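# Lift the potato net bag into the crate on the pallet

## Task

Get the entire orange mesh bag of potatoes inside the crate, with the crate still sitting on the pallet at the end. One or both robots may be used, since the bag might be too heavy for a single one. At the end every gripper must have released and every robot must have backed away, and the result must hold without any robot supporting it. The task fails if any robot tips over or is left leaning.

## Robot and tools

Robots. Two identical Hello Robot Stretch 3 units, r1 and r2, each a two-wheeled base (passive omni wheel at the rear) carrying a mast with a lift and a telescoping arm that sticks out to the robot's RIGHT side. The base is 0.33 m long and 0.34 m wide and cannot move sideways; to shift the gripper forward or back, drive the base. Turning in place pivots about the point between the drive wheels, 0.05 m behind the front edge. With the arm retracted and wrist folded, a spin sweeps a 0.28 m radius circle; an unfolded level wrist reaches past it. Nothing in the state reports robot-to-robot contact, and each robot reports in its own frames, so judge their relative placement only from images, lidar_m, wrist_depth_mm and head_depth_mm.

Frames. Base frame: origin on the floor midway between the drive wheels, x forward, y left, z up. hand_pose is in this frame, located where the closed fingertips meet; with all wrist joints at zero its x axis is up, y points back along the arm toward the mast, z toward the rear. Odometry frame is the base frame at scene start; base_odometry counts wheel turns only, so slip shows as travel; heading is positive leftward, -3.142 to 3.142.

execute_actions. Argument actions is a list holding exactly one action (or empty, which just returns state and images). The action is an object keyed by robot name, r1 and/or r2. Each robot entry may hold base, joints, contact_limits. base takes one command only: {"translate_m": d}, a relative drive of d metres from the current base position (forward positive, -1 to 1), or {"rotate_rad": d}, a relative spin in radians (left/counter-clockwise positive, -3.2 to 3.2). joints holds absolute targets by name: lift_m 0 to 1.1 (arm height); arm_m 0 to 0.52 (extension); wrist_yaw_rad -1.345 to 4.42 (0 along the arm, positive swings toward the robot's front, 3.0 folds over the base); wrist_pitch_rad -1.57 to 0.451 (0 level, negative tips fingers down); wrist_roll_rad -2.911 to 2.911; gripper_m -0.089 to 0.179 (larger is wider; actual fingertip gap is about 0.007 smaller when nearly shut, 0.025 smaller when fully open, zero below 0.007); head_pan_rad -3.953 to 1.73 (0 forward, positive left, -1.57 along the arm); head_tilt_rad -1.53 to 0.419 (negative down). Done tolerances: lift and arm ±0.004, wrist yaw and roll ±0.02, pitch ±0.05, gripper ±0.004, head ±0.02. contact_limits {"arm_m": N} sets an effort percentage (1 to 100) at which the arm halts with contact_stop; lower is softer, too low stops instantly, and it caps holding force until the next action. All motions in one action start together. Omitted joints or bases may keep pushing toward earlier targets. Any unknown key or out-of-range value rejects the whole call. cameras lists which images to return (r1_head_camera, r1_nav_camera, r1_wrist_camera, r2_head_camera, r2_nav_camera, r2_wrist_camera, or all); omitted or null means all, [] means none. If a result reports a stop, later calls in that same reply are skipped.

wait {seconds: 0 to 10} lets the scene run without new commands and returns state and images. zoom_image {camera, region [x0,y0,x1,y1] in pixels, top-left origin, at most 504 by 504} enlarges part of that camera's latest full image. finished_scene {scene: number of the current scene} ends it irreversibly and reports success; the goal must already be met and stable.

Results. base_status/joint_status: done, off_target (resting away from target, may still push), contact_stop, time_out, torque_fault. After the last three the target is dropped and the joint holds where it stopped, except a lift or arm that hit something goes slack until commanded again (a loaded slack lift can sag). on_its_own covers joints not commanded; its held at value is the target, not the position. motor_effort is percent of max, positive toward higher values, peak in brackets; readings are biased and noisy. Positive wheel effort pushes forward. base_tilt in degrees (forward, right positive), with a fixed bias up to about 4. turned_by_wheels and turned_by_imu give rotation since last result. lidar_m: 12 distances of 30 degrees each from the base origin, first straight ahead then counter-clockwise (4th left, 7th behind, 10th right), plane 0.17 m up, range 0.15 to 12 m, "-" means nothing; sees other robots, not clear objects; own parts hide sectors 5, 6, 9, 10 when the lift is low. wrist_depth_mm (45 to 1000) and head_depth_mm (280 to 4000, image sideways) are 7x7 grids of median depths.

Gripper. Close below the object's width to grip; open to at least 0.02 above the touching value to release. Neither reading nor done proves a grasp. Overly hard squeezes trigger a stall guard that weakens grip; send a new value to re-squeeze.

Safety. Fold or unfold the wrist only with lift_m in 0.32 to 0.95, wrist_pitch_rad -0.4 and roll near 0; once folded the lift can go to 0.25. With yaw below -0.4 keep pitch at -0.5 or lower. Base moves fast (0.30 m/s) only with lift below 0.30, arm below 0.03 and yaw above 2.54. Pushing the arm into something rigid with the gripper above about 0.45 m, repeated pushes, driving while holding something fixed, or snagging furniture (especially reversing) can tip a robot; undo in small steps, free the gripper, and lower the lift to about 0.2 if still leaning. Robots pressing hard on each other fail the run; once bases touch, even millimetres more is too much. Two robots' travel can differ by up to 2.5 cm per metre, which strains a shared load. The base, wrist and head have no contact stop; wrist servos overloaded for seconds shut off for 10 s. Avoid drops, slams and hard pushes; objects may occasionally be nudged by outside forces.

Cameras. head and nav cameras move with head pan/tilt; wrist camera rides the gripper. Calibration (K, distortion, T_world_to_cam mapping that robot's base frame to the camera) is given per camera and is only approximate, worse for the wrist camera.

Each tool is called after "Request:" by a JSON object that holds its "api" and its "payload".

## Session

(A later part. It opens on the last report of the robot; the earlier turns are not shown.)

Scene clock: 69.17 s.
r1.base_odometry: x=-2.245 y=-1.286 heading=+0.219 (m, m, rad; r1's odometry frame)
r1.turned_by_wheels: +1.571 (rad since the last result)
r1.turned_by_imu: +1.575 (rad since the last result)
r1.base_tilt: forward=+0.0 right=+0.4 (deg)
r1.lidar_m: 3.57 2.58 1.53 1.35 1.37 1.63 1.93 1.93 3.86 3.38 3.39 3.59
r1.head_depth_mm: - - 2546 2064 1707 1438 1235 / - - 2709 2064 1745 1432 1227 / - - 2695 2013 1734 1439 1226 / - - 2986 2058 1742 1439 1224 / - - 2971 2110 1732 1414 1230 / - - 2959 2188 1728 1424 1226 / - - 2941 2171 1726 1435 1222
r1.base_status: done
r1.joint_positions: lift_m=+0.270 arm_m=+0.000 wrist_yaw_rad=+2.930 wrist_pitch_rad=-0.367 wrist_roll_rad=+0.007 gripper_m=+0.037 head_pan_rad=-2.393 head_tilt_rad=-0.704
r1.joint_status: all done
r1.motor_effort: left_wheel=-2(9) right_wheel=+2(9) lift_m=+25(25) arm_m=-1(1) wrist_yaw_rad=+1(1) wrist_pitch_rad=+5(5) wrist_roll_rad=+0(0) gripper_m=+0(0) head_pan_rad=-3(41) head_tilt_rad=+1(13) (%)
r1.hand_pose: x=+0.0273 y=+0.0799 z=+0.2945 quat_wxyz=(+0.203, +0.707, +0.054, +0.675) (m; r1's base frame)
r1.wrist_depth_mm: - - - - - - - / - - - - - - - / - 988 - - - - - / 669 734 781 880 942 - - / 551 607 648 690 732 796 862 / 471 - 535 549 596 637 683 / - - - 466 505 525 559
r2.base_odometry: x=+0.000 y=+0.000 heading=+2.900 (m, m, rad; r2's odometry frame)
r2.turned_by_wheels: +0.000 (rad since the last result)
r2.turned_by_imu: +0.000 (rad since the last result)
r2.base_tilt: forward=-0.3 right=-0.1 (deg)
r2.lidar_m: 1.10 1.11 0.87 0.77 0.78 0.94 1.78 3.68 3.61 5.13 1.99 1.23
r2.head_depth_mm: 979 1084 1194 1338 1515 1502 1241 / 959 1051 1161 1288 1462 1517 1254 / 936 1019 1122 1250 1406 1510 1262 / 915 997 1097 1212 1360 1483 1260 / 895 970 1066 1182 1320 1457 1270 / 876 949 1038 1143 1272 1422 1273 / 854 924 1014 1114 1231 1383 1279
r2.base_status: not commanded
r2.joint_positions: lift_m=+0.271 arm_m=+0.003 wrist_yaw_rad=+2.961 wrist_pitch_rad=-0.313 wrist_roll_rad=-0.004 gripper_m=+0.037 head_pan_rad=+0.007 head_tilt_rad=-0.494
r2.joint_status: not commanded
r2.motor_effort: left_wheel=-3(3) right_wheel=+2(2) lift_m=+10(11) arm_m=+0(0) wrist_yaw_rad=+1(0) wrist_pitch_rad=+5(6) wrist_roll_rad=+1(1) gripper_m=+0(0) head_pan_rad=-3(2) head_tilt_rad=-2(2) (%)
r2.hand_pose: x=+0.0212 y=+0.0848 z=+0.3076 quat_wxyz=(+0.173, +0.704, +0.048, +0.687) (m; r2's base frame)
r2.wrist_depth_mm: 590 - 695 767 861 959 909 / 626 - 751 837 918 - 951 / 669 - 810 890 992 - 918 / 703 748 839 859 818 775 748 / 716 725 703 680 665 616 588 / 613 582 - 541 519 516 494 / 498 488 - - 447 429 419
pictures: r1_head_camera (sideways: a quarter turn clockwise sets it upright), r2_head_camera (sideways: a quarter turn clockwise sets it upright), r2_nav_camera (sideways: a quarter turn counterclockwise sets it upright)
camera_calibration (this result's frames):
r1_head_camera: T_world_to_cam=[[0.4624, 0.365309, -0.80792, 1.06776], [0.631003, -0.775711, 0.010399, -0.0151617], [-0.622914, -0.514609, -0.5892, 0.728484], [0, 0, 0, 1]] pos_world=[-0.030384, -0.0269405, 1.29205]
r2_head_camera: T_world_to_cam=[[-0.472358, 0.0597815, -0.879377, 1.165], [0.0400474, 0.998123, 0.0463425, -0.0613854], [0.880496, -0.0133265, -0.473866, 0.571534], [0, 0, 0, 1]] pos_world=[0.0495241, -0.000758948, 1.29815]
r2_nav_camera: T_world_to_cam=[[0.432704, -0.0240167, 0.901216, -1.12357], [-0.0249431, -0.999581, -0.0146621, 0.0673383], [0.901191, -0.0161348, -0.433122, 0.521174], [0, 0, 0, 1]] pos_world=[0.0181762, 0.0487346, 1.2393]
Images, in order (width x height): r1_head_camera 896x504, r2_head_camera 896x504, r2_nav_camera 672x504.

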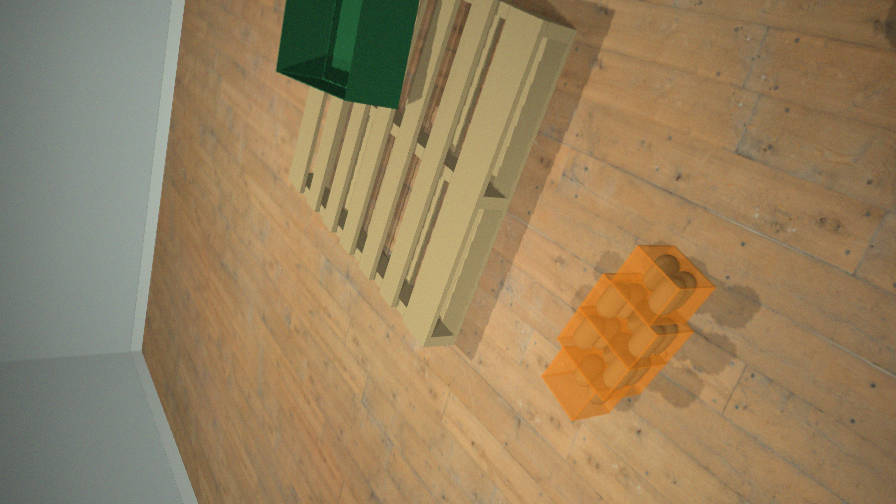

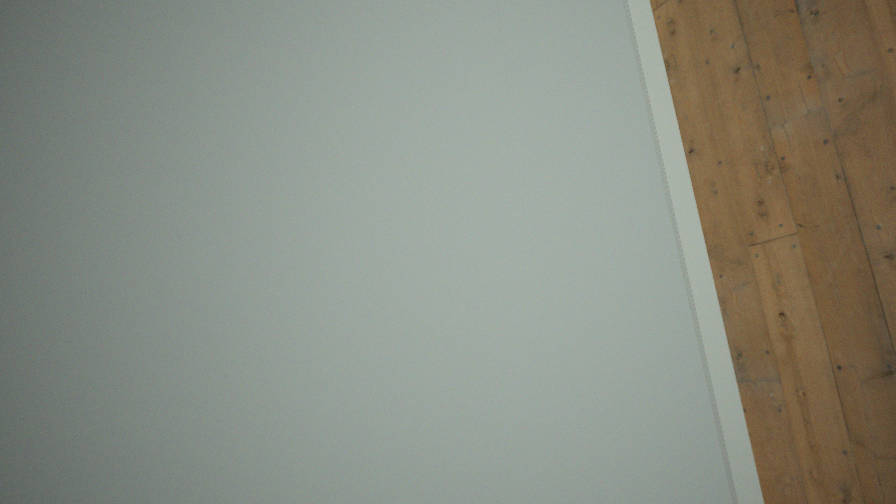

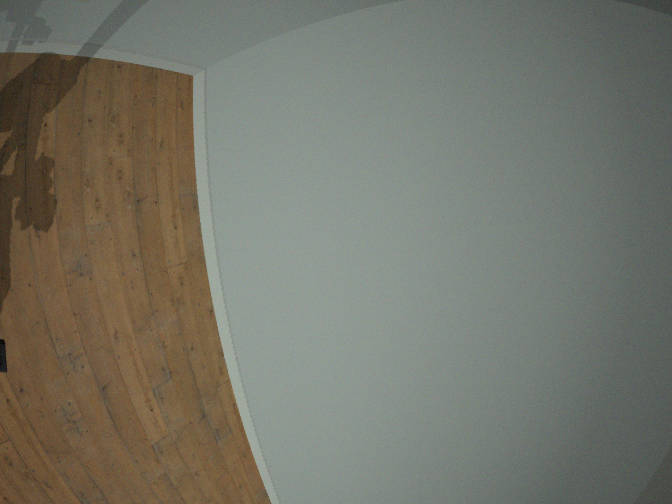

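Request:
{"api": "execute_actions", "payload": {"actions": [{"r2":{"base":{"rotate_rad":-1.6}},"r1":{"base":{"translate_m":-0.66},"joints":{"lift_m":0.5,"wrist_pitch_rad":-0.4,"wrist_roll_rad":0}}}], "cameras": []}}

Request:
{"api": "execute_actions", "payload": {"actions": [{"r2":{"base":{"translate_m":1}},"r1":{"joints":{"wrist_yaw_rad":0,"gripper_m":0.179,"head_pan_rad":-1.57,"head_tilt_rad":-0.9}}}], "cameras": []}}

Request:
{"api": "execute_actions", "payload": {"actions": [{"r2":{"base":{"translate_m":1}},"r1":{"joints":{"wrist_pitch_rad":-0.9}}}], "cameras": []}}

Request:
{"api": "execute_actions", "payload": {"actions": [{"r2":{"base":{"translate_m":0.7}}}], "cameras": ["r1_head_camera","r2_head_camera","r1_wrist_camera"]}}

Scene clock: 89.57 s.
r1.base_odometry: x=-2.890 y=-1.430 heading=+0.219 (m, m, rad; r1's odometry frame)
r1.turned_by_wheels: +0.000 (rad since the last result)
r1.turned_by_imu: -0.004 (rad since the last result)
r1.base_tilt: forward=+0.2 right=+0.4 (deg)
r1.lidar_m: 4.20 2.31 1.39 1.22 1.23 1.44 2.63 1.30 4.02 3.55 3.55 4.20
r1.head_depth_mm: 3976 - 3026 2071 1738 1448 1231 / - - 2992 1976 1632 1404 1225 / - - 3003 1833 1618 1337 1224 / - - 3006 2073 1637 1365 1231 / - - 2979 2050 1606 1402 1223 / - - 2975 2052 1564 1429 1222 / - - 2974 2179 1623 1435 1218
r1.base_status: done
r1.joint_positions: lift_m=+0.500 arm_m=+0.000 wrist_yaw_rad=+2.930 wrist_pitch_rad=-0.417 wrist_roll_rad=+0.004 gripper_m=+0.037 head_pan_rad=-2.393 head_tilt_rad=-0.704
r1.joint_status: all done
r1.motor_effort: left_wheel=-1(11) right_wheel=+2(7) lift_m=+43(45) arm_m=-1(2) wrist_yaw_rad=-1(0) wrist_pitch_rad=+5(6) wrist_roll_rad=-2(3) gripper_m=+0(0) head_pan_rad=-3(3) head_tilt_rad=+1(1) (%)
r1.hand_pose: x=+0.0260 y=+0.0741 z=+0.5126 quat_wxyz=(+0.219, +0.704, +0.072, +0.671) (m; r1's base frame)
r1.wrist_depth_mm: - - - - - - - / - - - - - - - / - - - - - - - / 961 - - - - - - / 822 884 956 990 - - - / 697 - 797 796 894 919 992 / 617 - 674 691 751 786 828
r2.base_odometry: x=+0.000 y=+0.000 heading=+1.300 (m, m, rad; r2's odometry frame)
r2.turned_by_wheels: -1.600 (rad since the last result)
r2.turned_by_imu: -1.616 (rad since the last result)
r2.base_tilt: forward=-0.4 right=-0.1 (deg)
r2.lidar_m: 5.14 2.07 1.25 1.10 1.11 0.88 0.78 0.78 0.92 1.69 3.67 4.19
r2.head_depth_mm: - - - 2657 1933 1506 1239 / - - - 2698 1953 1514 1249 / - - - 2772 1957 1530 1263 / - - - 2753 1955 1546 1264 / - - - 2798 1994 1556 1273 / - - - 2840 2026 1556 1282 / - - - 2867 2032 1568 1292
r2.base_status: done
r2.joint_positions: lift_m=+0.271 arm_m=+0.003 wrist_yaw_rad=+2.961 wrist_pitch_rad=-0.313 wrist_roll_rad=-0.004 gripper_m=+0.037 head_pan_rad=+0.007 head_tilt_rad=-0.494
r2.joint_status: not commanded
r2.motor_effort: left_wheel=+1(16) right_wheel=-1(5) lift_m=+11(10) arm_m=+0(0) wrist_yaw_rad=+2(0) wrist_pitch_rad=+5(5) wrist_roll_rad=+1(1) gripper_m=+0(1) head_pan_rad=-2(1) head_tilt_rad=-2(2) (%)
r2.hand_pose: x=+0.0212 y=+0.0848 z=+0.3076 quat_wxyz=(+0.173, +0.704, +0.048, +0.687) (m; r2's base frame)
r2.wrist_depth_mm: 819 - 983 - - - - / 875 - - - - - - / 920 - - - - - - / 941 - 913 855 810 776 739 / 757 731 713 681 660 616 594 / 606 582 - 536 513 512 491 / 500 487 - - 446 427 417
pictures: none
No camera images: the call's "cameras" was empty. Leave "cameras" out to get every camera's image.

Scene clock: 94.50 s.
r1.base_odometry: x=-2.890 y=-1.430 heading=+0.219 (m, m, rad; r1's odometry frame)
r1.turned_by_wheels: +0.000 (rad since the last result)
r1.turned_by_imu: +0.001 (rad since the last result)
r1.base_tilt: forward=+0.0 right=+0.4 (deg)
r1.lidar_m: 4.20 2.32 1.39 1.22 1.22 1.44 2.64 1.30 4.03 3.55 3.55 3.29
r1.head_depth_mm: 3665 2822 2192 1633 1453 1305 1160 / 3579 2807 2180 1739 1505 1301 1174 / 3513 2821 2176 1778 1509 1298 1192 / 3367 2804 2182 1775 1464 1304 - / 3300 2802 2162 1765 1462 1272 1144 / 3269 2761 2151 1773 1486 1295 1142 / 3120 2748 2145 1759 1485 1291 1141
r1.base_status: not commanded
r1.joint_positions: lift_m=+0.500 arm_m=+0.000 wrist_yaw_rad=+0.003 wrist_pitch_rad=-0.417 wrist_roll_rad=+0.002 gripper_m=+0.179 head_pan_rad=-1.577 head_tilt_rad=-0.889
r1.joint_status: all done
r1.motor_effort: left_wheel=-1(1) right_wheel=+1(1) lift_m=+43(43) arm_m=-1(1) wrist_yaw_rad=-3(4) wrist_pitch_rad=+5(5) wrist_roll_rad=-2(2) gripper_m=+0(96) head_pan_rad=+3(39) head_tilt_rad=-4(12) (%)
r1.hand_pose: x=-0.0209 y=-0.3700 z=+0.5126 quat_wxyz=(+0.691, +0.147, -0.692, -0.146) (m; r1's base frame)
r1.wrist_depth_mm: - - - - - - - / - - - - - - - / - - - - - - - / 995 - - - - - - / 852 865 926 971 - 994 - / - 742 736 798 883 846 831 / 613 649 642 691 748 - 681
r2.base_odometry: x=+0.267 y=+0.964 heading=+1.300 (m, m, rad; r2's odometry frame)
r2.turned_by_wheels: +0.000 (rad since the last result)
r2.turned_by_imu: +0.008 (rad since the last result)
r2.base_tilt: forward=-0.3 right=-0.1 (deg)
r2.lidar_m: 4.10 2.43 1.49 1.32 1.32 1.58 1.75 1.76 2.10 3.46 3.46 3.27
r2.head_depth_mm: - - - 2675 1938 1516 1242 / - - - 2727 1942 1526 1251 / - - - 2727 1949 1543 1255 / - - - 2746 1975 1537 1258 / - - - 2776 1991 1546 1263 / - - - 2806 2022 1561 1282 / - - - 2861 2040 1570 1287
r2.base_status: done
r2.joint_positions: lift_m=+0.271 arm_m=+0.003 wrist_yaw_rad=+2.961 wrist_pitch_rad=-0.313 wrist_roll_rad=-0.004 gripper_m=+0.037 head_pan_rad=+0.007 head_tilt_rad=-0.495
r2.joint_status: not commanded
r2.motor_effort: left_wheel=+0(14) right_wheel=-1(4) lift_m=+11(11) arm_m=+0(0) wrist_yaw_rad=+0(0) wrist_pitch_rad=+5(5) wrist_roll_rad=+1(1) gripper_m=-1(0) head_pan_rad=-3(1) head_tilt_rad=-2(2) (%)
r2.hand_pose: x=+0.0212 y=+0.0848 z=+0.3075 quat_wxyz=(+0.173, +0.704, +0.048, +0.687) (m; r2's base frame)
r2.wrist_depth_mm: 988 - - - - - - / - - - - - - - / - - - - - - - / - - 909 870 821 781 738 / 760 737 704 681 662 616 595 / 601 582 - 541 508 508 488 / 500 490 - - 448 427 420
pictures: none
No camera images: the call's "cameras" was empty. Leave "cameras" out to get every camera's image.

Scene clock: 99.43 s.
r1.base_odometry: x=-2.890 y=-1.430 heading=+0.219 (m, m, rad; r1's odometry frame)
r1.turned_by_wheels: +0.000 (rad since the last result)
r1.turned_by_imu: +0.001 (rad since the last result)
r1.base_tilt: forward=+0.2 right=+0.2 (deg)
r1.lidar_m: 4.19 2.32 1.39 1.23 1.22 1.45 2.63 1.30 4.04 3.55 3.56 2.46
r1.head_depth_mm: 3685 2867 2195 1630 1462 1309 1154 / 3548 2856 2194 1735 1508 1304 1171 / 3446 2809 2197 1769 1498 1307 1185 / 3411 2804 2183 1767 1463 1301 - / 3317 2791 2160 1778 1463 1270 1136 / 3225 2766 2158 1757 1489 1297 1144 / 3151 2761 2135 1762 1493 1293 1137
r1.base_status: not commanded
r1.joint_positions: lift_m=+0.500 arm_m=+0.000 wrist_yaw_rad=+0.003 wrist_pitch_rad=-0.908 wrist_roll_rad=+0.002 gripper_m=+0.179 head_pan_rad=-1.577 head_tilt_rad=-0.889
r1.joint_status: all done
r1.motor_effort: left_wheel=-1(1) right_wheel=+1(1) lift_m=+43(43) arm_m=-1(1) wrist_yaw_rad=-4(3) wrist_pitch_rad=+2(7) wrist_roll_rad=-2(2) gripper_m=+0(0) head_pan_rad=+3(3) head_tilt_rad=-4(4) (%)
r1.hand_pose: x=-0.0212 y=-0.2841 z=+0.4216 quat_wxyz=(+0.635, +0.311, -0.636, -0.310) (m; r1's base frame)
r1.wrist_depth_mm: 783 817 884 924 976 - 910 / 701 734 787 751 877 909 797 / 657 678 705 683 783 837 731 / 608 629 655 672 715 752 735 / 569 582 607 626 663 696 696 / - 538 561 580 604 640 652 / 490 511 518 535 559 - 605
r2.base_odometry: x=+0.535 y=+1.927 heading=+1.300 (m, m, rad; r2's odometry frame)
r2.turned_by_wheels: +0.000 (rad since the last result)
r2.turned_by_imu: +0.008 (rad since the last result)
r2.base_tilt: forward=-0.3 right=-0.1 (deg)
r2.lidar_m: 3.29 2.79 1.71 1.53 1.53 1.83 2.74 2.74 3.29 3.23 3.24 2.47
r2.head_depth_mm: - - 3898 2693 1919 1514 1238 / - - 3625 2692 1939 1528 1252 / - - - 2642 1962 1534 1259 / - - - 2729 1964 1538 1264 / - - - 2817 2007 1554 1273 / - - - 2839 1999 1569 1269 / - - - 2845 2022 1564 1279
r2.base_status: done
r2.joint_positions: lift_m=+0.271 arm_m=+0.003 wrist_yaw_rad=+2.961 wrist_pitch_rad=-0.313 wrist_roll_rad=-0.004 gripper_m=+0.037 head_pan_rad=+0.007 head_tilt_rad=-0.495
r2.joint_status: not commanded
r2.motor_effort: left_wheel=-1(13) right_wheel=+0(5) lift_m=+11(10) arm_m=+0(0) wrist_yaw_rad=+0(1) wrist_pitch_rad=+5(5) wrist_roll_rad=+1(1) gripper_m=+0(0) head_pan_rad=-2(2) head_tilt_rad=-2(2) (%)
r2.hand_pose: x=+0.0212 y=+0.0848 z=+0.3075 quat_wxyz=(+0.173, +0.704, +0.048, +0.687) (m; r2's base frame)
r2.wrist_depth_mm: - - - - - - - / - - - - - - - / - - - - - - - / - - 919 873 812 780 741 / 760 734 707 681 672 623 594 / 607 586 - 543 512 510 485 / 497 487 - - 443 431 420
pictures: none
No camera images: the call's "cameras" was empty. Leave "cameras" out to get every camera's image.

Scene clock: 103.50 s.
r1.base_odometry: x=-2.890 y=-1.430 heading=+0.219 (m, m, rad; r1's odometry frame)
r1.turned_by_wheels: +0.000 (rad since the last result)
r1.turned_by_imu: +0.000 (rad since the last result)
r1.base_tilt: forward=+0.1 right=+0.3 (deg)
r1.lidar_m: 4.21 2.32 1.39 1.22 1.23 1.44 2.63 1.29 4.05 3.54 2.00 4.18
r1.head_depth_mm: 3662 2820 2184 1645 1461 1307 1157 / 3533 2809 2179 1728 1507 1303 1168 / 3476 2817 2168 1781 1504 1301 1190 / 3385 2808 2177 1758 1459 1293 - / 3327 2764 2162 1756 1460 1276 1134 / 3237 2774 2158 1774 1491 1289 1139 / 3132 2737 2123 1762 1482 1285 1139
r1.base_status: not commanded
r1.joint_positions: lift_m=+0.500 arm_m=+0.000 wrist_yaw_rad=+0.003 wrist_pitch_rad=-0.908 wrist_roll_rad=+0.002 gripper_m=+0.179 head_pan_rad=-1.577 head_tilt_rad=-0.889
r1.joint_status: not commanded
r1.motor_effort: left_wheel=-2(2) right_wheel=+1(1) lift_m=+44(43) arm_m=-1(1) wrist_yaw_rad=-3(4) wrist_pitch_rad=+2(2) wrist_roll_rad=-2(1) gripper_m=+0(0) head_pan_rad=+3(3) head_tilt_rad=-4(4) (%)
r1.hand_pose: x=-0.0212 y=-0.2841 z=+0.4216 quat_wxyz=(+0.635, +0.311, -0.636, -0.310) (m; r1's base frame)
r1.wrist_depth_mm: 792 824 888 916 991 - 932 / 708 746 789 736 885 918 803 / 656 677 712 697 795 823 712 / 608 626 641 662 714 756 744 / 569 586 603 627 649 683 700 / - 540 565 582 607 635 652 / 488 504 523 537 560 - 599
r2.base_odometry: x=+0.722 y=+2.602 heading=+1.300 (m, m, rad; r2's odometry frame)
r2.turned_by_wheels: +0.000 (rad since the last result)
r2.turned_by_imu: +0.006 (rad since the last result)
r2.base_tilt: forward=-0.4 right=-0.1 (deg)
r2.lidar_m: 2.96 3.03 1.87 1.67 1.67 2.01 3.42 3.44 3.48 3.07 2.01 2.47
r2.head_depth_mm: - - - 2409 1932 1515 1246 / - - - 2567 1945 1520 1247 / - - - 2706 1968 1528 1250 / - - - 2765 1977 1539 1260 / - - - 2770 1990 1551 1267 / - - - 2806 2006 1567 1277 / - - - 2840 2034 1572 1287
r2.base_status: done
r2.joint_positions: lift_m=+0.271 arm_m=+0.003 wrist_yaw_rad=+2.961 wrist_pitch_rad=-0.313 wrist_roll_rad=-0.004 gripper_m=+0.037 head_pan_rad=+0.007 head_tilt_rad=-0.495
r2.joint_status: not commanded
r2.motor_effort: left_wheel=-2(14) right_wheel=+0(5) lift_m=+11(11) arm_m=+0(0) wrist_yaw_rad=+0(0) wrist_pitch_rad=+5(5) wrist_roll_rad=+1(1) gripper_m=+0(1) head_pan_rad=-2(2) head_tilt_rad=-2(2) (%)
r2.hand_pose: x=+0.0212 y=+0.0848 z=+0.3075 quat_wxyz=(+0.173, +0.704, +0.048, +0.687) (m; r2's base frame)
r2.wrist_depth_mm: - - - - - - - / - - - - - - - / - - - - - - - / - - 917 878 811 772 744 / 768 737 711 684 668 616 591 / 595 586 - 541 512 507 492 / 502 488 - - 445 429 417
pictures: r1_head_camera (sideways: a quarter turn clockwise sets it upright), r1_wrist_camera, r2_head_camera (sideways: a quarter turn clockwise sets it upright)
camera_calibration (this result's frames):
r1_head_camera: T_world_to_cam=[[0.0515992, 0.725222, -0.686579, 0.912116], [0.997356, -0.072642, -0.00177513, -0.00154602], [-0.0511618, -0.684672, -0.727053, 0.904308], [0, 0, 0, 1]] pos_world=[0.000743509, -0.0424444, 1.28372]
r1_wrist_camera: T_world_to_cam=[[-0.988483, -0.0805082, 0.128143, -0.113874], [-0.132835, 0.867259, -0.479809, 0.487686], [-0.0725046, -0.491305, -0.867965, 0.386164], [0, 0, 0, 1]] pos_world=[-0.0197819, -0.242393, 0.583765]
r2_head_camera: T_world_to_cam=[[-0.472976, 0.0597937, -0.879044, 1.16457], [0.0401151, 0.998121, 0.0463093, -0.0613426], [0.880162, -0.0133597, -0.474486, 0.572343], [0, 0, 0, 1]] pos_world=[0.0495214, -0.000760488, 1.29812]
Images, in order (width x height): r1_head_camera 896x504, r1_wrist_camera 644x364, r2_head_camera 896x504.

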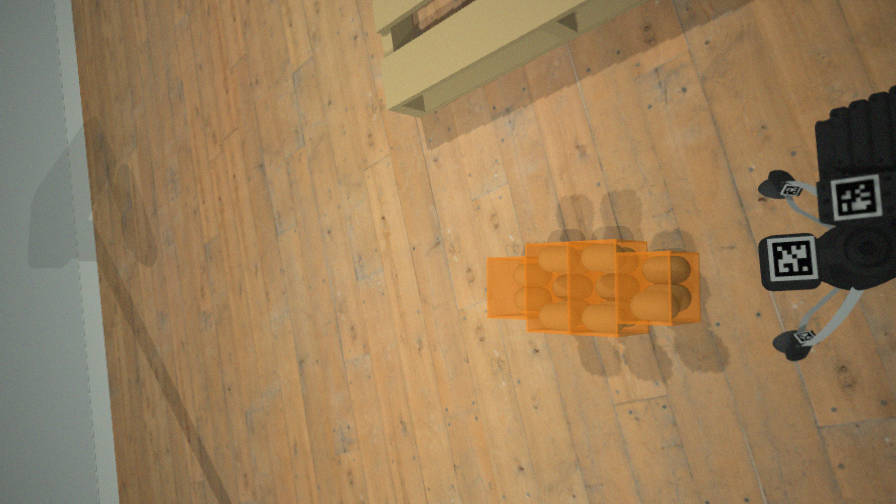

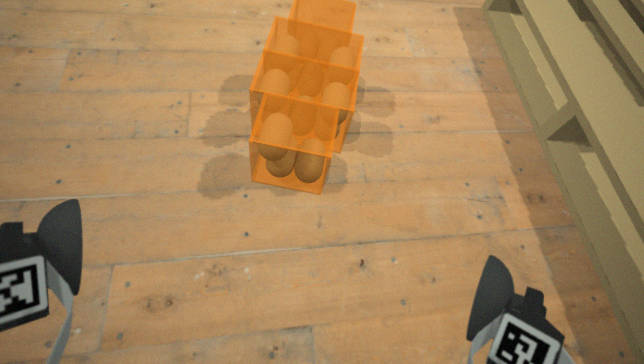

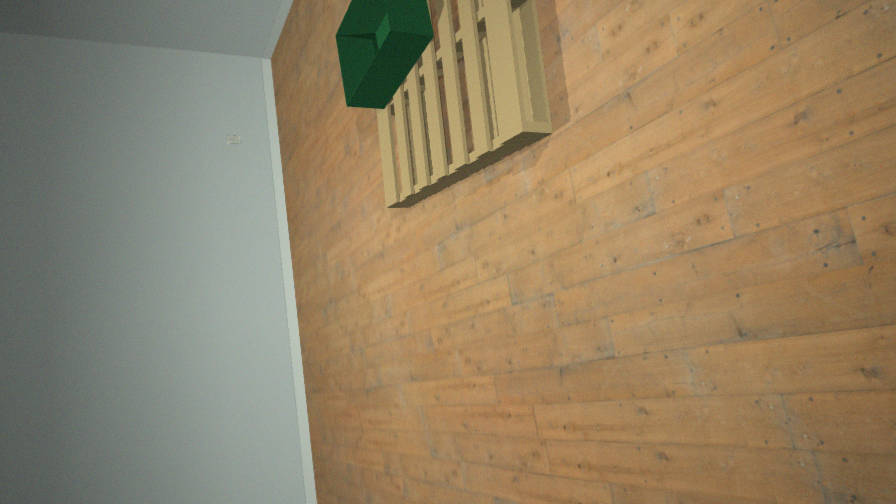

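Request:
{"api": "execute_actions", "payload": {"actions": [{"r1":{"base":{"translate_m":0.05},"joints":{"arm_m":0.25,"lift_m":0.2}},"r2":{"base":{"translate_m":0.5},"joints":{"lift_m":0.5,"wrist_pitch_rad":-0.4,"wrist_roll_rad":0,"head_tilt_rad":-0.8}}}], "cameras": ["r1_wrist_camera","r2_head_camera","r1_head_camera"]}}

Scene clock: 120.97 s.
r1.base_odometry: x=-2.841 y=-1.419 heading=+0.219 (m, m, rad; r1's odometry frame)
r1.turned_by_wheels: +0.000 (rad since the last result)
r1.turned_by_imu: +0.001 (rad since the last result)
r1.base_tilt: forward=+0.3 right=+0.4 (deg)
r1.lidar_m: 4.16 2.34 1.41 1.23 1.24 1.46 2.65 1.35 4.01 3.54 1.75 4.19
r1.head_depth_mm: 3717 2846 2192 1657 1473 1312 1158 / 3545 2811 2183 1764 1500 1302 1150 / 3431 2822 2192 1780 1512 1330 1162 / 3361 2779 2182 1776 1406 1281 1146 / 3303 2753 2153 1775 1471 1285 1142 / 3179 2738 2149 1749 1490 1290 1139 / 3116 2758 2147 1749 1479 1285 1139
r1.base_status: done
r1.joint_positions: lift_m=+0.200 arm_m=+0.250 wrist_yaw_rad=+0.001 wrist_pitch_rad=-0.909 wrist_roll_rad=+0.002 gripper_m=+0.179 head_pan_rad=-1.577 head_tilt_rad=-0.889
r1.joint_status: all done
r1.motor_effort: left_wheel=-1(3) right_wheel=+1(4) lift_m=+25(36) arm_m=+5(5) wrist_yaw_rad=-1(3) wrist_pitch_rad=+3(3) wrist_roll_rad=-2(2) gripper_m=+0(0) head_pan_rad=+3(3) head_tilt_rad=-4(4) (%)
r1.hand_pose: x=-0.0214 y=-0.5330 z=+0.1221 quat_wxyz=(+0.635, +0.310, -0.636, -0.311) (m; r1's base frame)
r1.wrist_depth_mm: 380 397 413 308 317 509 533 / 343 357 368 303 267 442 470 / 315 330 339 221 298 397 422 / 291 302 310 201 338 359 377 / 273 277 287 244 309 328 344 / - 259 268 275 286 307 314 / 237 243 252 260 268 - 293
r2.base_odometry: x=+0.856 y=+3.083 heading=+1.300 (m, m, rad; r2's odometry frame)
r2.turned_by_wheels: +0.000 (rad since the last result)
r2.turned_by_imu: +0.005 (rad since the last result)
r2.base_tilt: forward=-0.3 right=-0.1 (deg)
r2.lidar_m: 4.87 3.19 1.97 1.76 1.77 2.13 3.91 3.95 3.39 3.00 1.29 2.02
r2.head_depth_mm: - 2449 2102 1705 1490 1264 1104 / - 3064 2118 1716 1485 1269 1112 / - 3122 2205 1796 1498 1279 1114 / - 3133 2295 1820 1502 1280 1115 / - 3170 2323 1814 1497 1282 1117 / - 3208 2339 1834 1500 1282 1116 / 3932 3252 2328 1839 1526 1297 1117
r2.base_status: done
r2.joint_positions: lift_m=+0.499 arm_m=+0.003 wrist_yaw_rad=+2.961 wrist_pitch_rad=-0.414 wrist_roll_rad=-0.004 gripper_m=+0.037 head_pan_rad=+0.007 head_tilt_rad=-0.791
r2.joint_status: all done
r2.motor_effort: left_wheel=-2(14) right_wheel=+1(5) lift_m=+44(44) arm_m=+0(0) wrist_yaw_rad=+0(0) wrist_pitch_rad=+5(4) wrist_roll_rad=+2(0) gripper_m=-1(0) head_pan_rad=-1(2) head_tilt_rad=-4(21) (%)
r2.hand_pose: x=+0.0191 y=+0.0735 z=+0.5127 quat_wxyz=(+0.207, +0.701, +0.083, +0.678) (m; r2's base frame)
r2.wrist_depth_mm: - - - - - - - / - - - - - - - / - - - - - - - / - - - - - - 964 / - 974 971 909 906 846 797 / 815 810 - 745 719 717 691 / 707 680 675 653 632 613 610
pictures: r1_head_camera (sideways: a quarter turn clockwise sets it upright), r1_wrist_camera, r2_head_camera (sideways: a quarter turn clockwise sets it upright)
camera_calibration (this result's frames):
r1_head_camera: T_world_to_cam=[[0.0514135, 0.725322, -0.686488, 0.911998], [0.997375, -0.0723856, -0.00178345, -0.00153531], [-0.0509854, -0.684594, -0.727139, 0.904418], [0, 0, 0, 1]] pos_world=[0.000754427, -0.0424435, 1.28371]
r1_wrist_camera: T_world_to_cam=[[-0.988606, -0.0791317, 0.128048, -0.0950055], [-0.131491, 0.868049, -0.47875, 0.560146], [-0.0732673, -0.490132, -0.868563, 0.00459128], [0, 0, 0, 1]] pos_world=[-0.0199323, -0.491502, 0.284323]
r2_head_camera: T_world_to_cam=[[-0.708768, 0.0582475, -0.703033, 0.936559], [0.0517003, 0.998194, 0.03058, -0.0409205], [0.703545, -0.0146729, -0.710499, 0.880454], [0, 0, 0, 1]] pos_world=[0.0464791, -0.000786659, 1.28525]
Images, in order (width x height): r1_head_camera 896x504, r1_wrist_camera 644x364, r2_head_camera 896x504.

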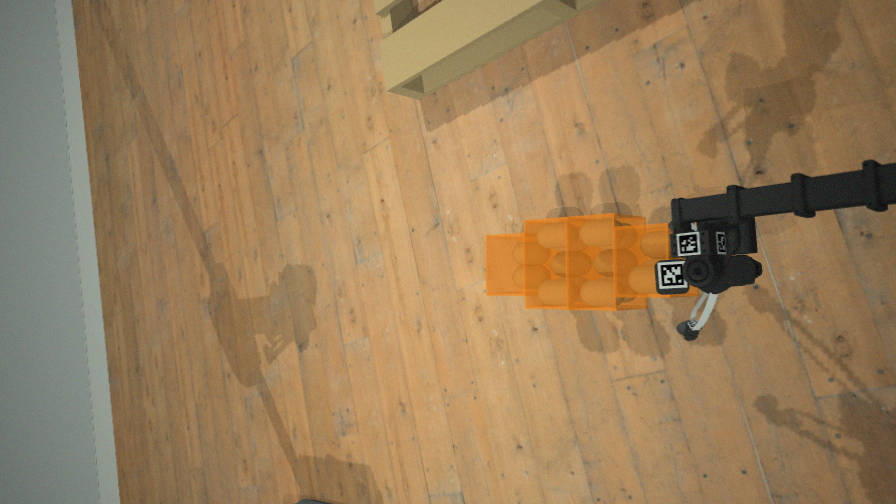

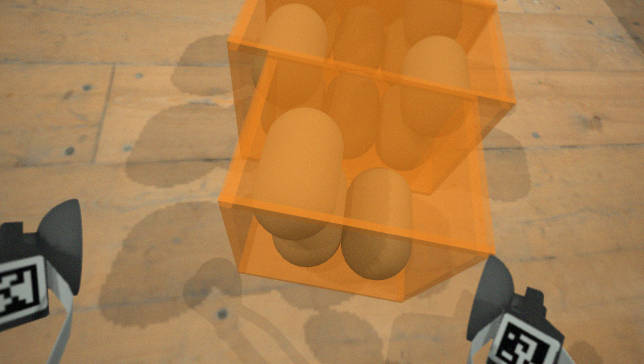

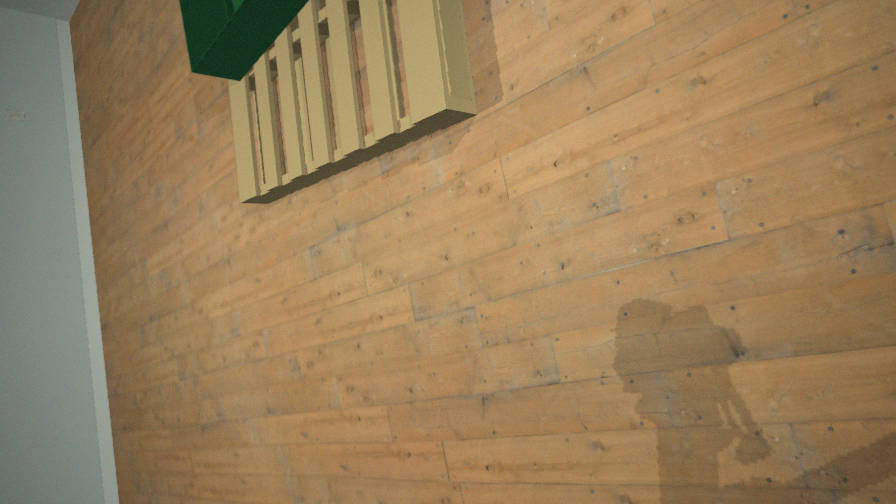

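Request:
{"api": "execute_actions", "payload": {"actions": [{"r1":{"base":{"translate_m":-0.025}},"r2":{"base":{"rotate_rad":-0.24},"joints":{"wrist_yaw_rad":0,"gripper_m":0.179}}}], "cameras": []}}

Request:
{"api": "execute_actions", "payload": {"actions": [{"r1":{"joints":{"arm_m":0.33,"lift_m":0.14}},"r2":{"base":{"translate_m":0.63},"joints":{"wrist_pitch_rad":-0.9}}}], "cameras": []}}

Request:
{"api": "execute_actions", "payload": {"actions": [{"r2":{"base":{"rotate_rad":0.32},"joints":{"head_pan_rad":-1.57,"head_tilt_rad":-0.9}}}], "cameras": ["r1_wrist_camera","r2_head_camera","r2_wrist_camera"]}}

Scene clock: 135.63 s.
r1.base_odometry: x=-2.865 y=-1.424 heading=+0.219 (m, m, rad; r1's odometry frame)
r1.turned_by_wheels: +0.000 (rad since the last result)
r1.turned_by_imu: +0.000 (rad since the last result)
r1.base_tilt: forward=+0.0 right=+0.3 (deg)
r1.lidar_m: 4.19 2.33 1.40 1.23 1.23 1.45 2.64 1.32 4.02 3.53 1.76 4.18
r1.head_depth_mm: 3648 2852 2176 1652 1472 1311 1155 / 3580 2801 2193 1736 1504 1306 1151 / 3439 2800 2176 1769 1505 1328 1162 / 3358 2765 2169 1785 1437 1306 1145 / 3326 2791 2168 1760 1455 1271 1143 / 3221 2774 2161 1765 1479 1295 1139 / 3093 2747 2123 1753 1480 1298 1138
r1.base_status: done
r1.joint_positions: lift_m=+0.200 arm_m=+0.250 wrist_yaw_rad=+0.001 wrist_pitch_rad=-0.909 wrist_roll_rad=+0.002 gripper_m=+0.179 head_pan_rad=-1.577 head_tilt_rad=-0.889
r1.joint_status: not commanded
r1.motor_effort: left_wheel=-2(5) right_wheel=+1(3) lift_m=+24(25) arm_m=+6(5) wrist_yaw_rad=-2(1) wrist_pitch_rad=+3(3) wrist_roll_rad=-2(2) gripper_m=+0(0) head_pan_rad=+3(3) head_tilt_rad=-3(4) (%)
r1.hand_pose: x=-0.0214 y=-0.5330 z=+0.1221 quat_wxyz=(+0.635, +0.310, -0.636, -0.311) (m; r1's base frame)
r1.wrist_depth_mm: 376 397 394 358 312 502 545 / 340 357 266 323 261 448 473 / 314 328 293 297 299 399 422 / 290 300 194 262 343 358 377 / 274 278 276 245 313 330 340 / - 260 269 275 289 307 315 / 236 242 251 260 269 - 290
r2.base_odometry: x=+0.856 y=+3.083 heading=+1.060 (m, m, rad; r2's odometry frame)
r2.turned_by_wheels: -0.240 (rad since the last result)
r2.turned_by_imu: -0.243 (rad since the last result)
r2.base_tilt: forward=-0.3 right=+0.0 (deg)
r2.lidar_m: 2.01 4.87 2.31 1.80 1.78 1.88 2.76 3.91 3.96 3.05 1.30 1.39
r2.head_depth_mm: 3524 3078 2109 1786 1449 1266 1103 / 3981 2543 2103 1778 1497 1273 1105 / - 2550 2176 1739 1494 1272 1110 / - 3131 2130 1750 1501 1277 1116 / - 3179 2214 1816 1504 1283 1116 / - 3213 2311 1831 1510 1290 1117 / - 3186 2334 1845 1516 1298 1125
r2.base_status: done
r2.joint_positions: lift_m=+0.499 arm_m=+0.003 wrist_yaw_rad=+0.004 wrist_pitch_rad=-0.414 wrist_roll_rad=-0.004 gripper_m=+0.179 head_pan_rad=+0.007 head_tilt_rad=-0.791
r2.joint_status: all done
r2.motor_effort: left_wheel=+1(8) right_wheel=-1(5) lift_m=+44(44) arm_m=+0(0) wrist_yaw_rad=-4(5) wrist_pitch_rad=+4(5) wrist_roll_rad=+2(2) gripper_m=-1(86) head_pan_rad=-1(2) head_tilt_rad=-4(4) (%)
r2.hand_pose: x=-0.0207 y=-0.3725 z=+0.5127 quat_wxyz=(+0.694, +0.147, -0.690, -0.144) (m; r2's base frame)
r2.wrist_depth_mm: - - - - - - - / - - - - - - - / - - - - - - - / - - - - - - 979 / - - 921 903 870 844 832 / 833 848 788 752 748 714 - / 713 673 664 655 634 613 593
pictures: none
No camera images: the call's "cameras" was empty. Leave "cameras" out to get every camera's image.

Scene clock: 142.93 s.
r1.base_odometry: x=-2.865 y=-1.424 heading=+0.219 (m, m, rad; r1's odometry frame)
r1.turned_by_wheels: +0.000 (rad since the last result)
r1.turned_by_imu: +0.000 (rad since the last result)
r1.base_tilt: forward=+0.2 right=+0.4 (deg)
r1.lidar_m: 4.19 2.33 1.40 1.23 1.23 1.45 2.64 1.32 4.02 1.50 3.54 4.18
r1.head_depth_mm: 3625 2843 2186 1659 1485 1307 1149 / 3516 2841 2185 1748 1504 1309 1160 / 3490 2820 2182 1782 1492 1307 1162 / 3377 2756 2155 1783 1464 1247 1152 / 3294 2648 1894 1766 1443 1277 1145 / 1501 2446 1941 1761 1504 1290 1141 / 3135 2755 2136 1758 1495 1279 1139
r1.base_status: not commanded
r1.joint_positions: lift_m=+0.140 arm_m=+0.329 wrist_yaw_rad=-0.014 wrist_pitch_rad=-0.960 wrist_roll_rad=+0.011 gripper_m=+0.179 head_pan_rad=-1.577 head_tilt_rad=-0.889
r1.joint_status: all done
r1.on_its_own: wrist_yaw_rad is at rest, and its effort (+13) is outside its rest range (-12 to +12)
r1.motor_effort: left_wheel=-5(5) right_wheel=+7(7) lift_m=+22(25) arm_m=+11(9) wrist_yaw_rad=+13(16) wrist_pitch_rad=+17(18) wrist_roll_rad=-6(6) gripper_m=-1(1) head_pan_rad=+3(3) head_tilt_rad=-4(4) (%)
r1.hand_pose: x=-0.0233 y=-0.6013 z=+0.0554 quat_wxyz=(+0.622, +0.321, -0.632, -0.333) (m; r1's base frame)
r1.wrist_depth_mm: 274 278 160 263 167 347 373 / 253 263 172 213 167 316 337 / 235 239 121 212 210 290 302 / 219 218 112 182 251 264 279 / - 110 105 169 232 244 256 / - 193 110 161 215 230 235 / 182 186 190 197 204 - 221
r2.base_odometry: x=+1.164 y=+3.633 heading=+1.060 (m, m, rad; r2's odometry frame)
r2.turned_by_wheels: +0.000 (rad since the last result)
r2.turned_by_imu: +0.006 (rad since the last result)
r2.base_tilt: forward=-0.3 right=-0.1 (deg)
r2.lidar_m: 1.54 4.29 2.65 2.06 2.05 2.17 3.21 4.47 3.59 1.00 1.00 1.41
r2.head_depth_mm: 3227 3062 1906 1674 1393 1258 1109 / 3645 3072 2038 1680 1367 1278 1105 / - 3063 1957 1694 1392 1270 1104 / - 3117 2128 1686 1449 1276 1111 / 3883 3153 2340 1766 1506 1270 1116 / 3660 3183 2353 1830 1513 1279 1118 / 3615 3205 2351 1842 1525 1288 1120
r2.base_status: done
r2.joint_positions: lift_m=+0.499 arm_m=+0.003 wrist_yaw_rad=+0.003 wrist_pitch_rad=-0.906 wrist_roll_rad=-0.004 gripper_m=+0.179 head_pan_rad=+0.007 head_tilt_rad=-0.791
r2.joint_status: all done
r2.motor_effort: left_wheel=+0(9) right_wheel=-1(1) lift_m=+44(44) arm_m=+0(0) wrist_yaw_rad=-4(4) wrist_pitch_rad=+2(4) wrist_roll_rad=+2(2) gripper_m=-1(0) head_pan_rad=-2(2) head_tilt_rad=-3(4) (%)
r2.hand_pose: x=-0.0211 y=-0.2867 z=+0.4213 quat_wxyz=(+0.638, +0.311, -0.634, -0.308) (m; r2's base frame)
r2.wrist_depth_mm: - 942 921 875 851 817 794 / 860 840 756 775 762 741 722 / 780 761 681 709 706 685 665 / 722 689 646 655 645 627 604 / 647 640 628 607 590 583 565 / 593 597 575 564 548 532 - / 561 533 533 524 513 503 489
pictures: none
No camera images: the call's "cameras" was empty. Leave "cameras" out to get every camera's image.

Scene clock: 144.40 s.
r1.base_odometry: x=-2.865 y=-1.424 heading=+0.219 (m, m, rad; r1's odometry frame)
r1.turned_by_wheels: +0.000 (rad since the last result)
r1.turned_by_imu: +0.000 (rad since the last result)
r1.base_tilt: forward=+0.2 right=+0.3 (deg)
r1.lidar_m: 4.18 2.33 1.40 1.23 1.23 1.46 2.64 1.32 4.03 1.51 3.53 4.20
r1.head_depth_mm: 3646 2825 2216 1669 1486 1314 1151 / 3591 2830 2189 1752 1507 1306 1151 / 3503 2803 2177 1789 1501 1301 1160 / 3392 2788 2170 1775 1455 1254 1144 / 3254 2665 1890 1781 1434 1276 1142 / 1470 2530 1933 1760 1496 1292 1141 / 3073 2704 2127 1761 1479 1286 1143
r1.base_status: not commanded
r1.joint_positions: lift_m=+0.140 arm_m=+0.329 wrist_yaw_rad=-0.014 wrist_pitch_rad=-0.960 wrist_roll_rad=+0.011 gripper_m=+0.179 head_pan_rad=-1.577 head_tilt_rad=-0.889
r1.joint_status: not commanded
r1.on_its_own: wrist_yaw_rad is at rest, and its effort (+13) is outside its rest range (-12 to +12)
r1.motor_effort: left_wheel=-6(6) right_wheel=+7(7) lift_m=+22(22) arm_m=+11(11) wrist_yaw_rad=+13(13) wrist_pitch_rad=+17(17) wrist_roll_rad=-6(6) gripper_m=-1(0) head_pan_rad=+2(3) head_tilt_rad=-4(4) (%)
r1.hand_pose: x=-0.0233 y=-0.6013 z=+0.0554 quat_wxyz=(+0.622, +0.321, -0.632, -0.333) (m; r1's base frame)
r1.wrist_depth_mm: 275 278 161 262 167 350 374 / 252 262 172 214 167 314 337 / 234 239 121 212 210 288 304 / 219 219 112 183 250 266 277 / - 110 105 169 231 244 254 / - 193 110 161 215 231 235 / 181 186 190 197 204 - 221
r2.base_odometry: x=+1.164 y=+3.633 heading=+1.380 (m, m, rad; r2's odometry frame)
r2.turned_by_wheels: +0.320 (rad since the last result)
r2.turned_by_imu: +0.325 (rad since the last result)
r2.base_tilt: forward=-0.3 right=-0.1 (deg)
r2.lidar_m: 4.30 3.27 2.19 2.03 2.06 2.61 4.49 4.40 2.92 1.00 1.63 1.41
r2.head_depth_mm: 2531 2484 1971 1647 1396 1223 1080 / 2487 2511 1977 1640 1406 1225 - / 2457 2518 1977 1646 1411 1249 - / 2381 2252 1742 1605 1356 1258 1113 / 2369 2565 1953 1674 1413 1236 1086 / 2314 2542 2031 1665 1413 1238 1097 / 2315 2476 2035 1632 1414 1238 1094
r2.base_status: done
r2.joint_positions: lift_m=+0.499 arm_m=+0.003 wrist_yaw_rad=+0.003 wrist_pitch_rad=-0.907 wrist_roll_rad=-0.004 gripper_m=+0.179 head_pan_rad=-1.563 head_tilt_rad=-0.889
r2.joint_status: all done
r2.motor_effort: left_wheel=-3(10) right_wheel=+2(4) lift_m=+44(44) arm_m=+0(0) wrist_yaw_rad=-4(3) wrist_pitch_rad=+2(2) wrist_roll_rad=+2(2) gripper_m=+0(1) head_pan_rad=-2(35) head_tilt_rad=-5(16) (%)
r2.hand_pose: x=-0.0212 y=-0.2866 z=+0.4213 quat_wxyz=(+0.638, +0.311, -0.634, -0.308) (m; r2's base frame)
r2.wrist_depth_mm: 783 920 915 861 847 820 791 / 719 830 818 688 771 750 736 / 726 759 742 670 698 677 667 / 686 699 666 650 640 626 612 / 641 637 624 607 593 579 574 / 596 600 572 557 548 538 - / 563 538 536 525 515 508 493
pictures: r1_wrist_camera, r2_head_camera (sideways: a quarter turn clockwise sets it upright), r2_wrist_camera
camera_calibration (this result's frames):
r1_wrist_camera: T_world_to_cam=[[-0.990817, -0.0640165, 0.119092, -0.0842121], [-0.109958, 0.894064, -0.434235, 0.600884], [-0.0786776, -0.443342, -0.892893, -0.0576082], [0, 0, 0, 1]] pos_world=[-0.0218991, -0.56816, 0.219516]
r2_head_camera: T_world_to_cam=[[0.0568617, 0.774131, -0.630467, 0.83733], [0.998278, -0.0531943, 0.0247189, -0.0390606], [-0.0144016, -0.630787, -0.775822, 0.969783], [0, 0, 0, 1]] pos_world=[0.0053478, -0.0385547, 1.28125]
r2_wrist_camera: T_world_to_cam=[[-0.996158, 0.0589796, -0.0647383, 0.0347591], [0.0820572, 0.886873, -0.454668, 0.47754], [0.0305985, -0.458233, -0.888305, 0.41019], [0, 0, 0, 1]] pos_world=[-0.0171113, -0.237605, 0.583746]
Images, in order (width x height): r1_wrist_camera 644x364, r2_head_camera 896x504, r2_wrist_camera 644x364.

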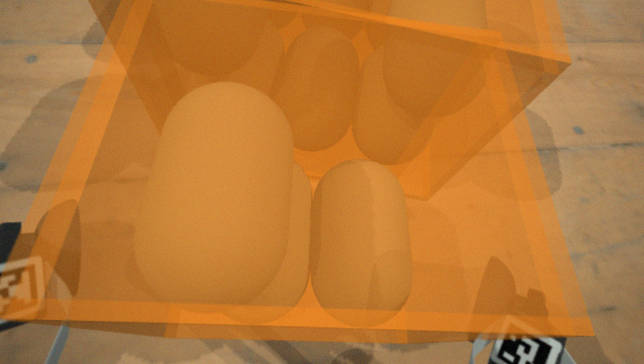

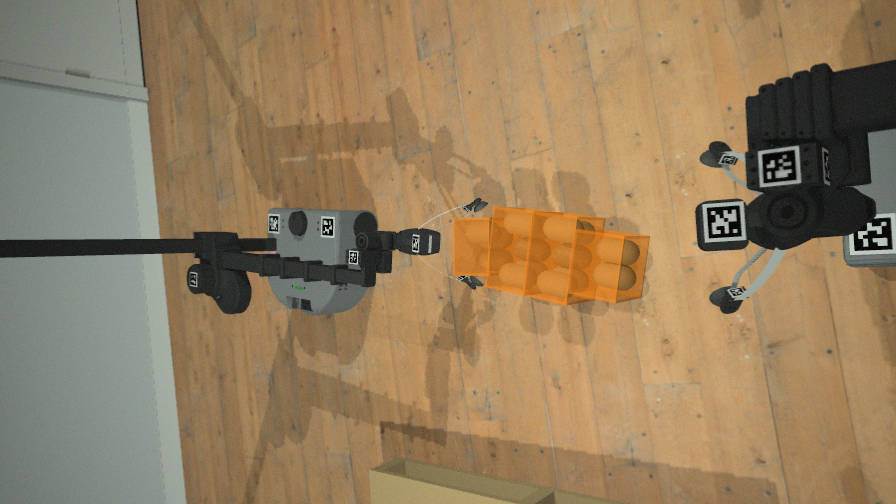

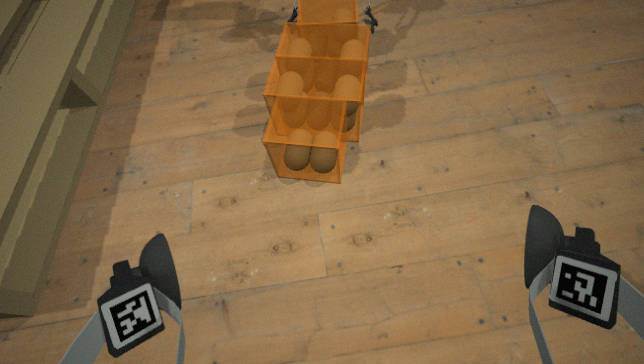

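Request:
{"api": "execute_actions", "payload": {"actions": [{"r1":{"joints":{"gripper_m":0.05}},"r2":{"base":{"translate_m":0.06},"joints":{"arm_m":0.22,"lift_m":0.2}}}], "cameras": ["r1_wrist_camera","r2_head_camera","r2_wrist_camera"]}}

Scene clock: 152.17 s.
r1.base_odometry: x=-2.865 y=-1.424 heading=+0.219 (m, m, rad; r1's odometry frame)
r1.turned_by_wheels: +0.000 (rad since the last result)
r1.turned_by_imu: +0.001 (rad since the last result)
r1.base_tilt: forward=+0.1 right=+0.3 (deg)
r1.lidar_m: 4.19 2.33 1.40 1.23 1.23 1.46 2.64 1.32 4.03 1.06 3.54 4.19
r1.head_depth_mm: 3698 2873 2199 1654 1482 1310 1157 / 3519 2794 2200 1755 1508 1303 1153 / 3472 2817 2201 1778 1501 1300 1160 / 3396 2786 2179 1771 1451 1256 1150 / 3287 2667 1755 1762 1451 1271 1144 / 3264 2742 2094 1748 1487 1291 1141 / 3140 2725 2140 1747 1492 1285 1135
r1.base_status: not commanded
r1.joint_positions: lift_m=+0.140 arm_m=+0.329 wrist_yaw_rad=-0.011 wrist_pitch_rad=-0.953 wrist_roll_rad=+0.011 gripper_m=+0.063 head_pan_rad=-1.577 head_tilt_rad=-0.889
r1.joint_status: gripper_m off_target (ended at +0.063, target +0.050)
r1.on_its_own: gripper_m is held at +0.060, not at your +0.050, by its stall guard, which is still easing
r1.motor_effort: left_wheel=-4(5) right_wheel=+4(7) lift_m=+23(24) arm_m=+10(11) wrist_yaw_rad=+12(14) wrist_pitch_rad=+15(17) wrist_roll_rad=-6(6) gripper_m=-55(100) head_pan_rad=+4(3) head_tilt_rad=-4(4) (%)
r1.hand_pose: x=-0.0231 y=-0.6030 z=+0.0563 quat_wxyz=(+0.623, +0.319, -0.633, -0.330) (m; r1's base frame)
r1.wrist_depth_mm: 278 283 162 263 171 357 379 / 257 266 172 217 171 318 340 / 238 243 122 211 215 292 307 / 220 223 113 183 251 269 280 / - 111 106 170 233 247 258 / - 195 110 163 173 233 238 / 182 187 192 198 206 - 221
r2.base_odometry: x=+1.175 y=+3.692 heading=+1.380 (m, m, rad; r2's odometry frame)
r2.turned_by_wheels: +0.000 (rad since the last result)
r2.turned_by_imu: +0.002 (rad since the last result)
r2.base_tilt: forward=-0.2 right=-0.1 (deg)
r2.lidar_m: 4.23 3.26 2.19 2.04 2.07 2.61 4.54 4.42 2.95 1.00 1.52 1.36
r2.head_depth_mm: 2522 2505 1977 1626 1404 1219 1087 / 2518 2524 1993 1648 1403 1225 1099 / 2451 2513 1881 1613 1380 1208 1118 / 2363 1736 1750 1612 1379 1209 1110 / 2395 2543 2003 1667 1412 1231 1092 / 2343 2528 2002 1669 1423 1239 1094 / 2291 2460 2030 1568 1382 1238 1096
r2.base_status: done
r2.joint_positions: lift_m=+0.201 arm_m=+0.220 wrist_yaw_rad=+0.002 wrist_pitch_rad=-0.907 wrist_roll_rad=-0.004 gripper_m=+0.179 head_pan_rad=-1.563 head_tilt_rad=-0.889
r2.joint_status: all done
r2.motor_effort: left_wheel=-4(8) right_wheel=+1(5) lift_m=+11(38) arm_m=+4(4) wrist_yaw_rad=-2(4) wrist_pitch_rad=+2(2) wrist_roll_rad=+2(2) gripper_m=+0(0) head_pan_rad=-2(4) head_tilt_rad=-5(4) (%)
r2.hand_pose: x=-0.0213 y=-0.5035 z=+0.1228 quat_wxyz=(+0.637, +0.311, -0.634, -0.309) (m; r2's base frame)
r2.wrist_depth_mm: 481 464 448 284 264 406 396 / 429 411 397 311 294 368 359 / 385 373 360 309 330 337 327 / 348 339 331 265 303 307 299 / 319 314 306 294 288 285 278 / 295 296 283 275 270 266 - / 275 263 263 257 253 248 241
pictures: r1_wrist_camera, r2_head_camera (sideways: a quarter turn clockwise sets it upright), r2_wrist_camera
camera_calibration (this result's frames):
r1_wrist_camera: T_world_to_cam=[[-0.990694, -0.0652426, 0.119448, -0.0849019], [-0.111784, 0.890705, -0.440624, 0.601112], [-0.0776458, -0.449876, -0.889709, -0.0616394], [0, 0, 0, 1]] pos_world=[-0.0217032, -0.568683, 0.220165]
r2_head_camera: T_world_to_cam=[[0.0571573, 0.774109, -0.630467, 0.837328], [0.998258, -0.0535755, 0.0247189, -0.0390605], [-0.0146425, -0.630781, -0.775823, 0.969784], [0, 0, 0, 1]] pos_world=[0.00533308, -0.0385544, 1.28125]
r2_wrist_camera: T_world_to_cam=[[-0.996089, 0.0601782, -0.0646896, 0.0286627], [0.0830783, 0.887135, -0.45397, 0.534221], [0.0300693, -0.457569, -0.888665, 0.0460072], [0, 0, 0, 1]] pos_world=[-0.017215, -0.4546, 0.28526]
Images, in order (width x height): r1_wrist_camera 644x364, r2_head_camera 896x504, r2_wrist_camera 644x364.

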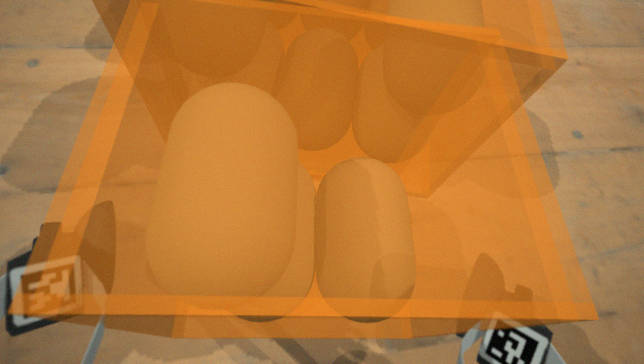

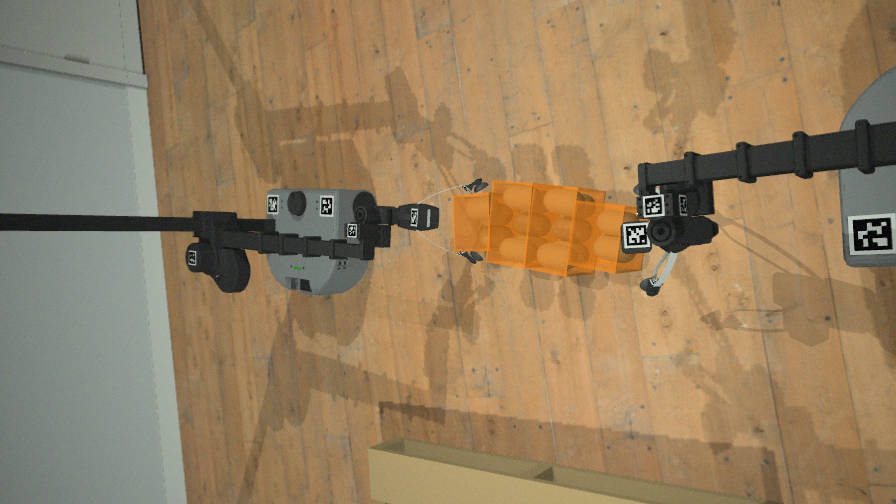

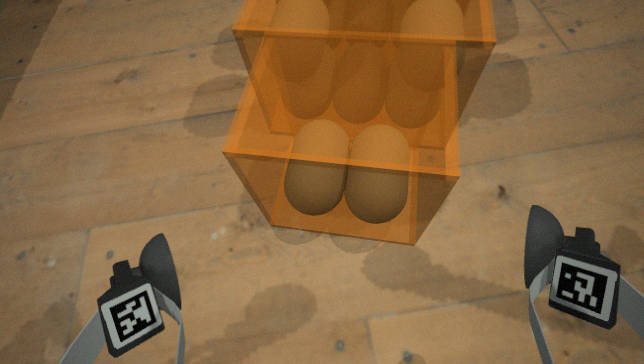

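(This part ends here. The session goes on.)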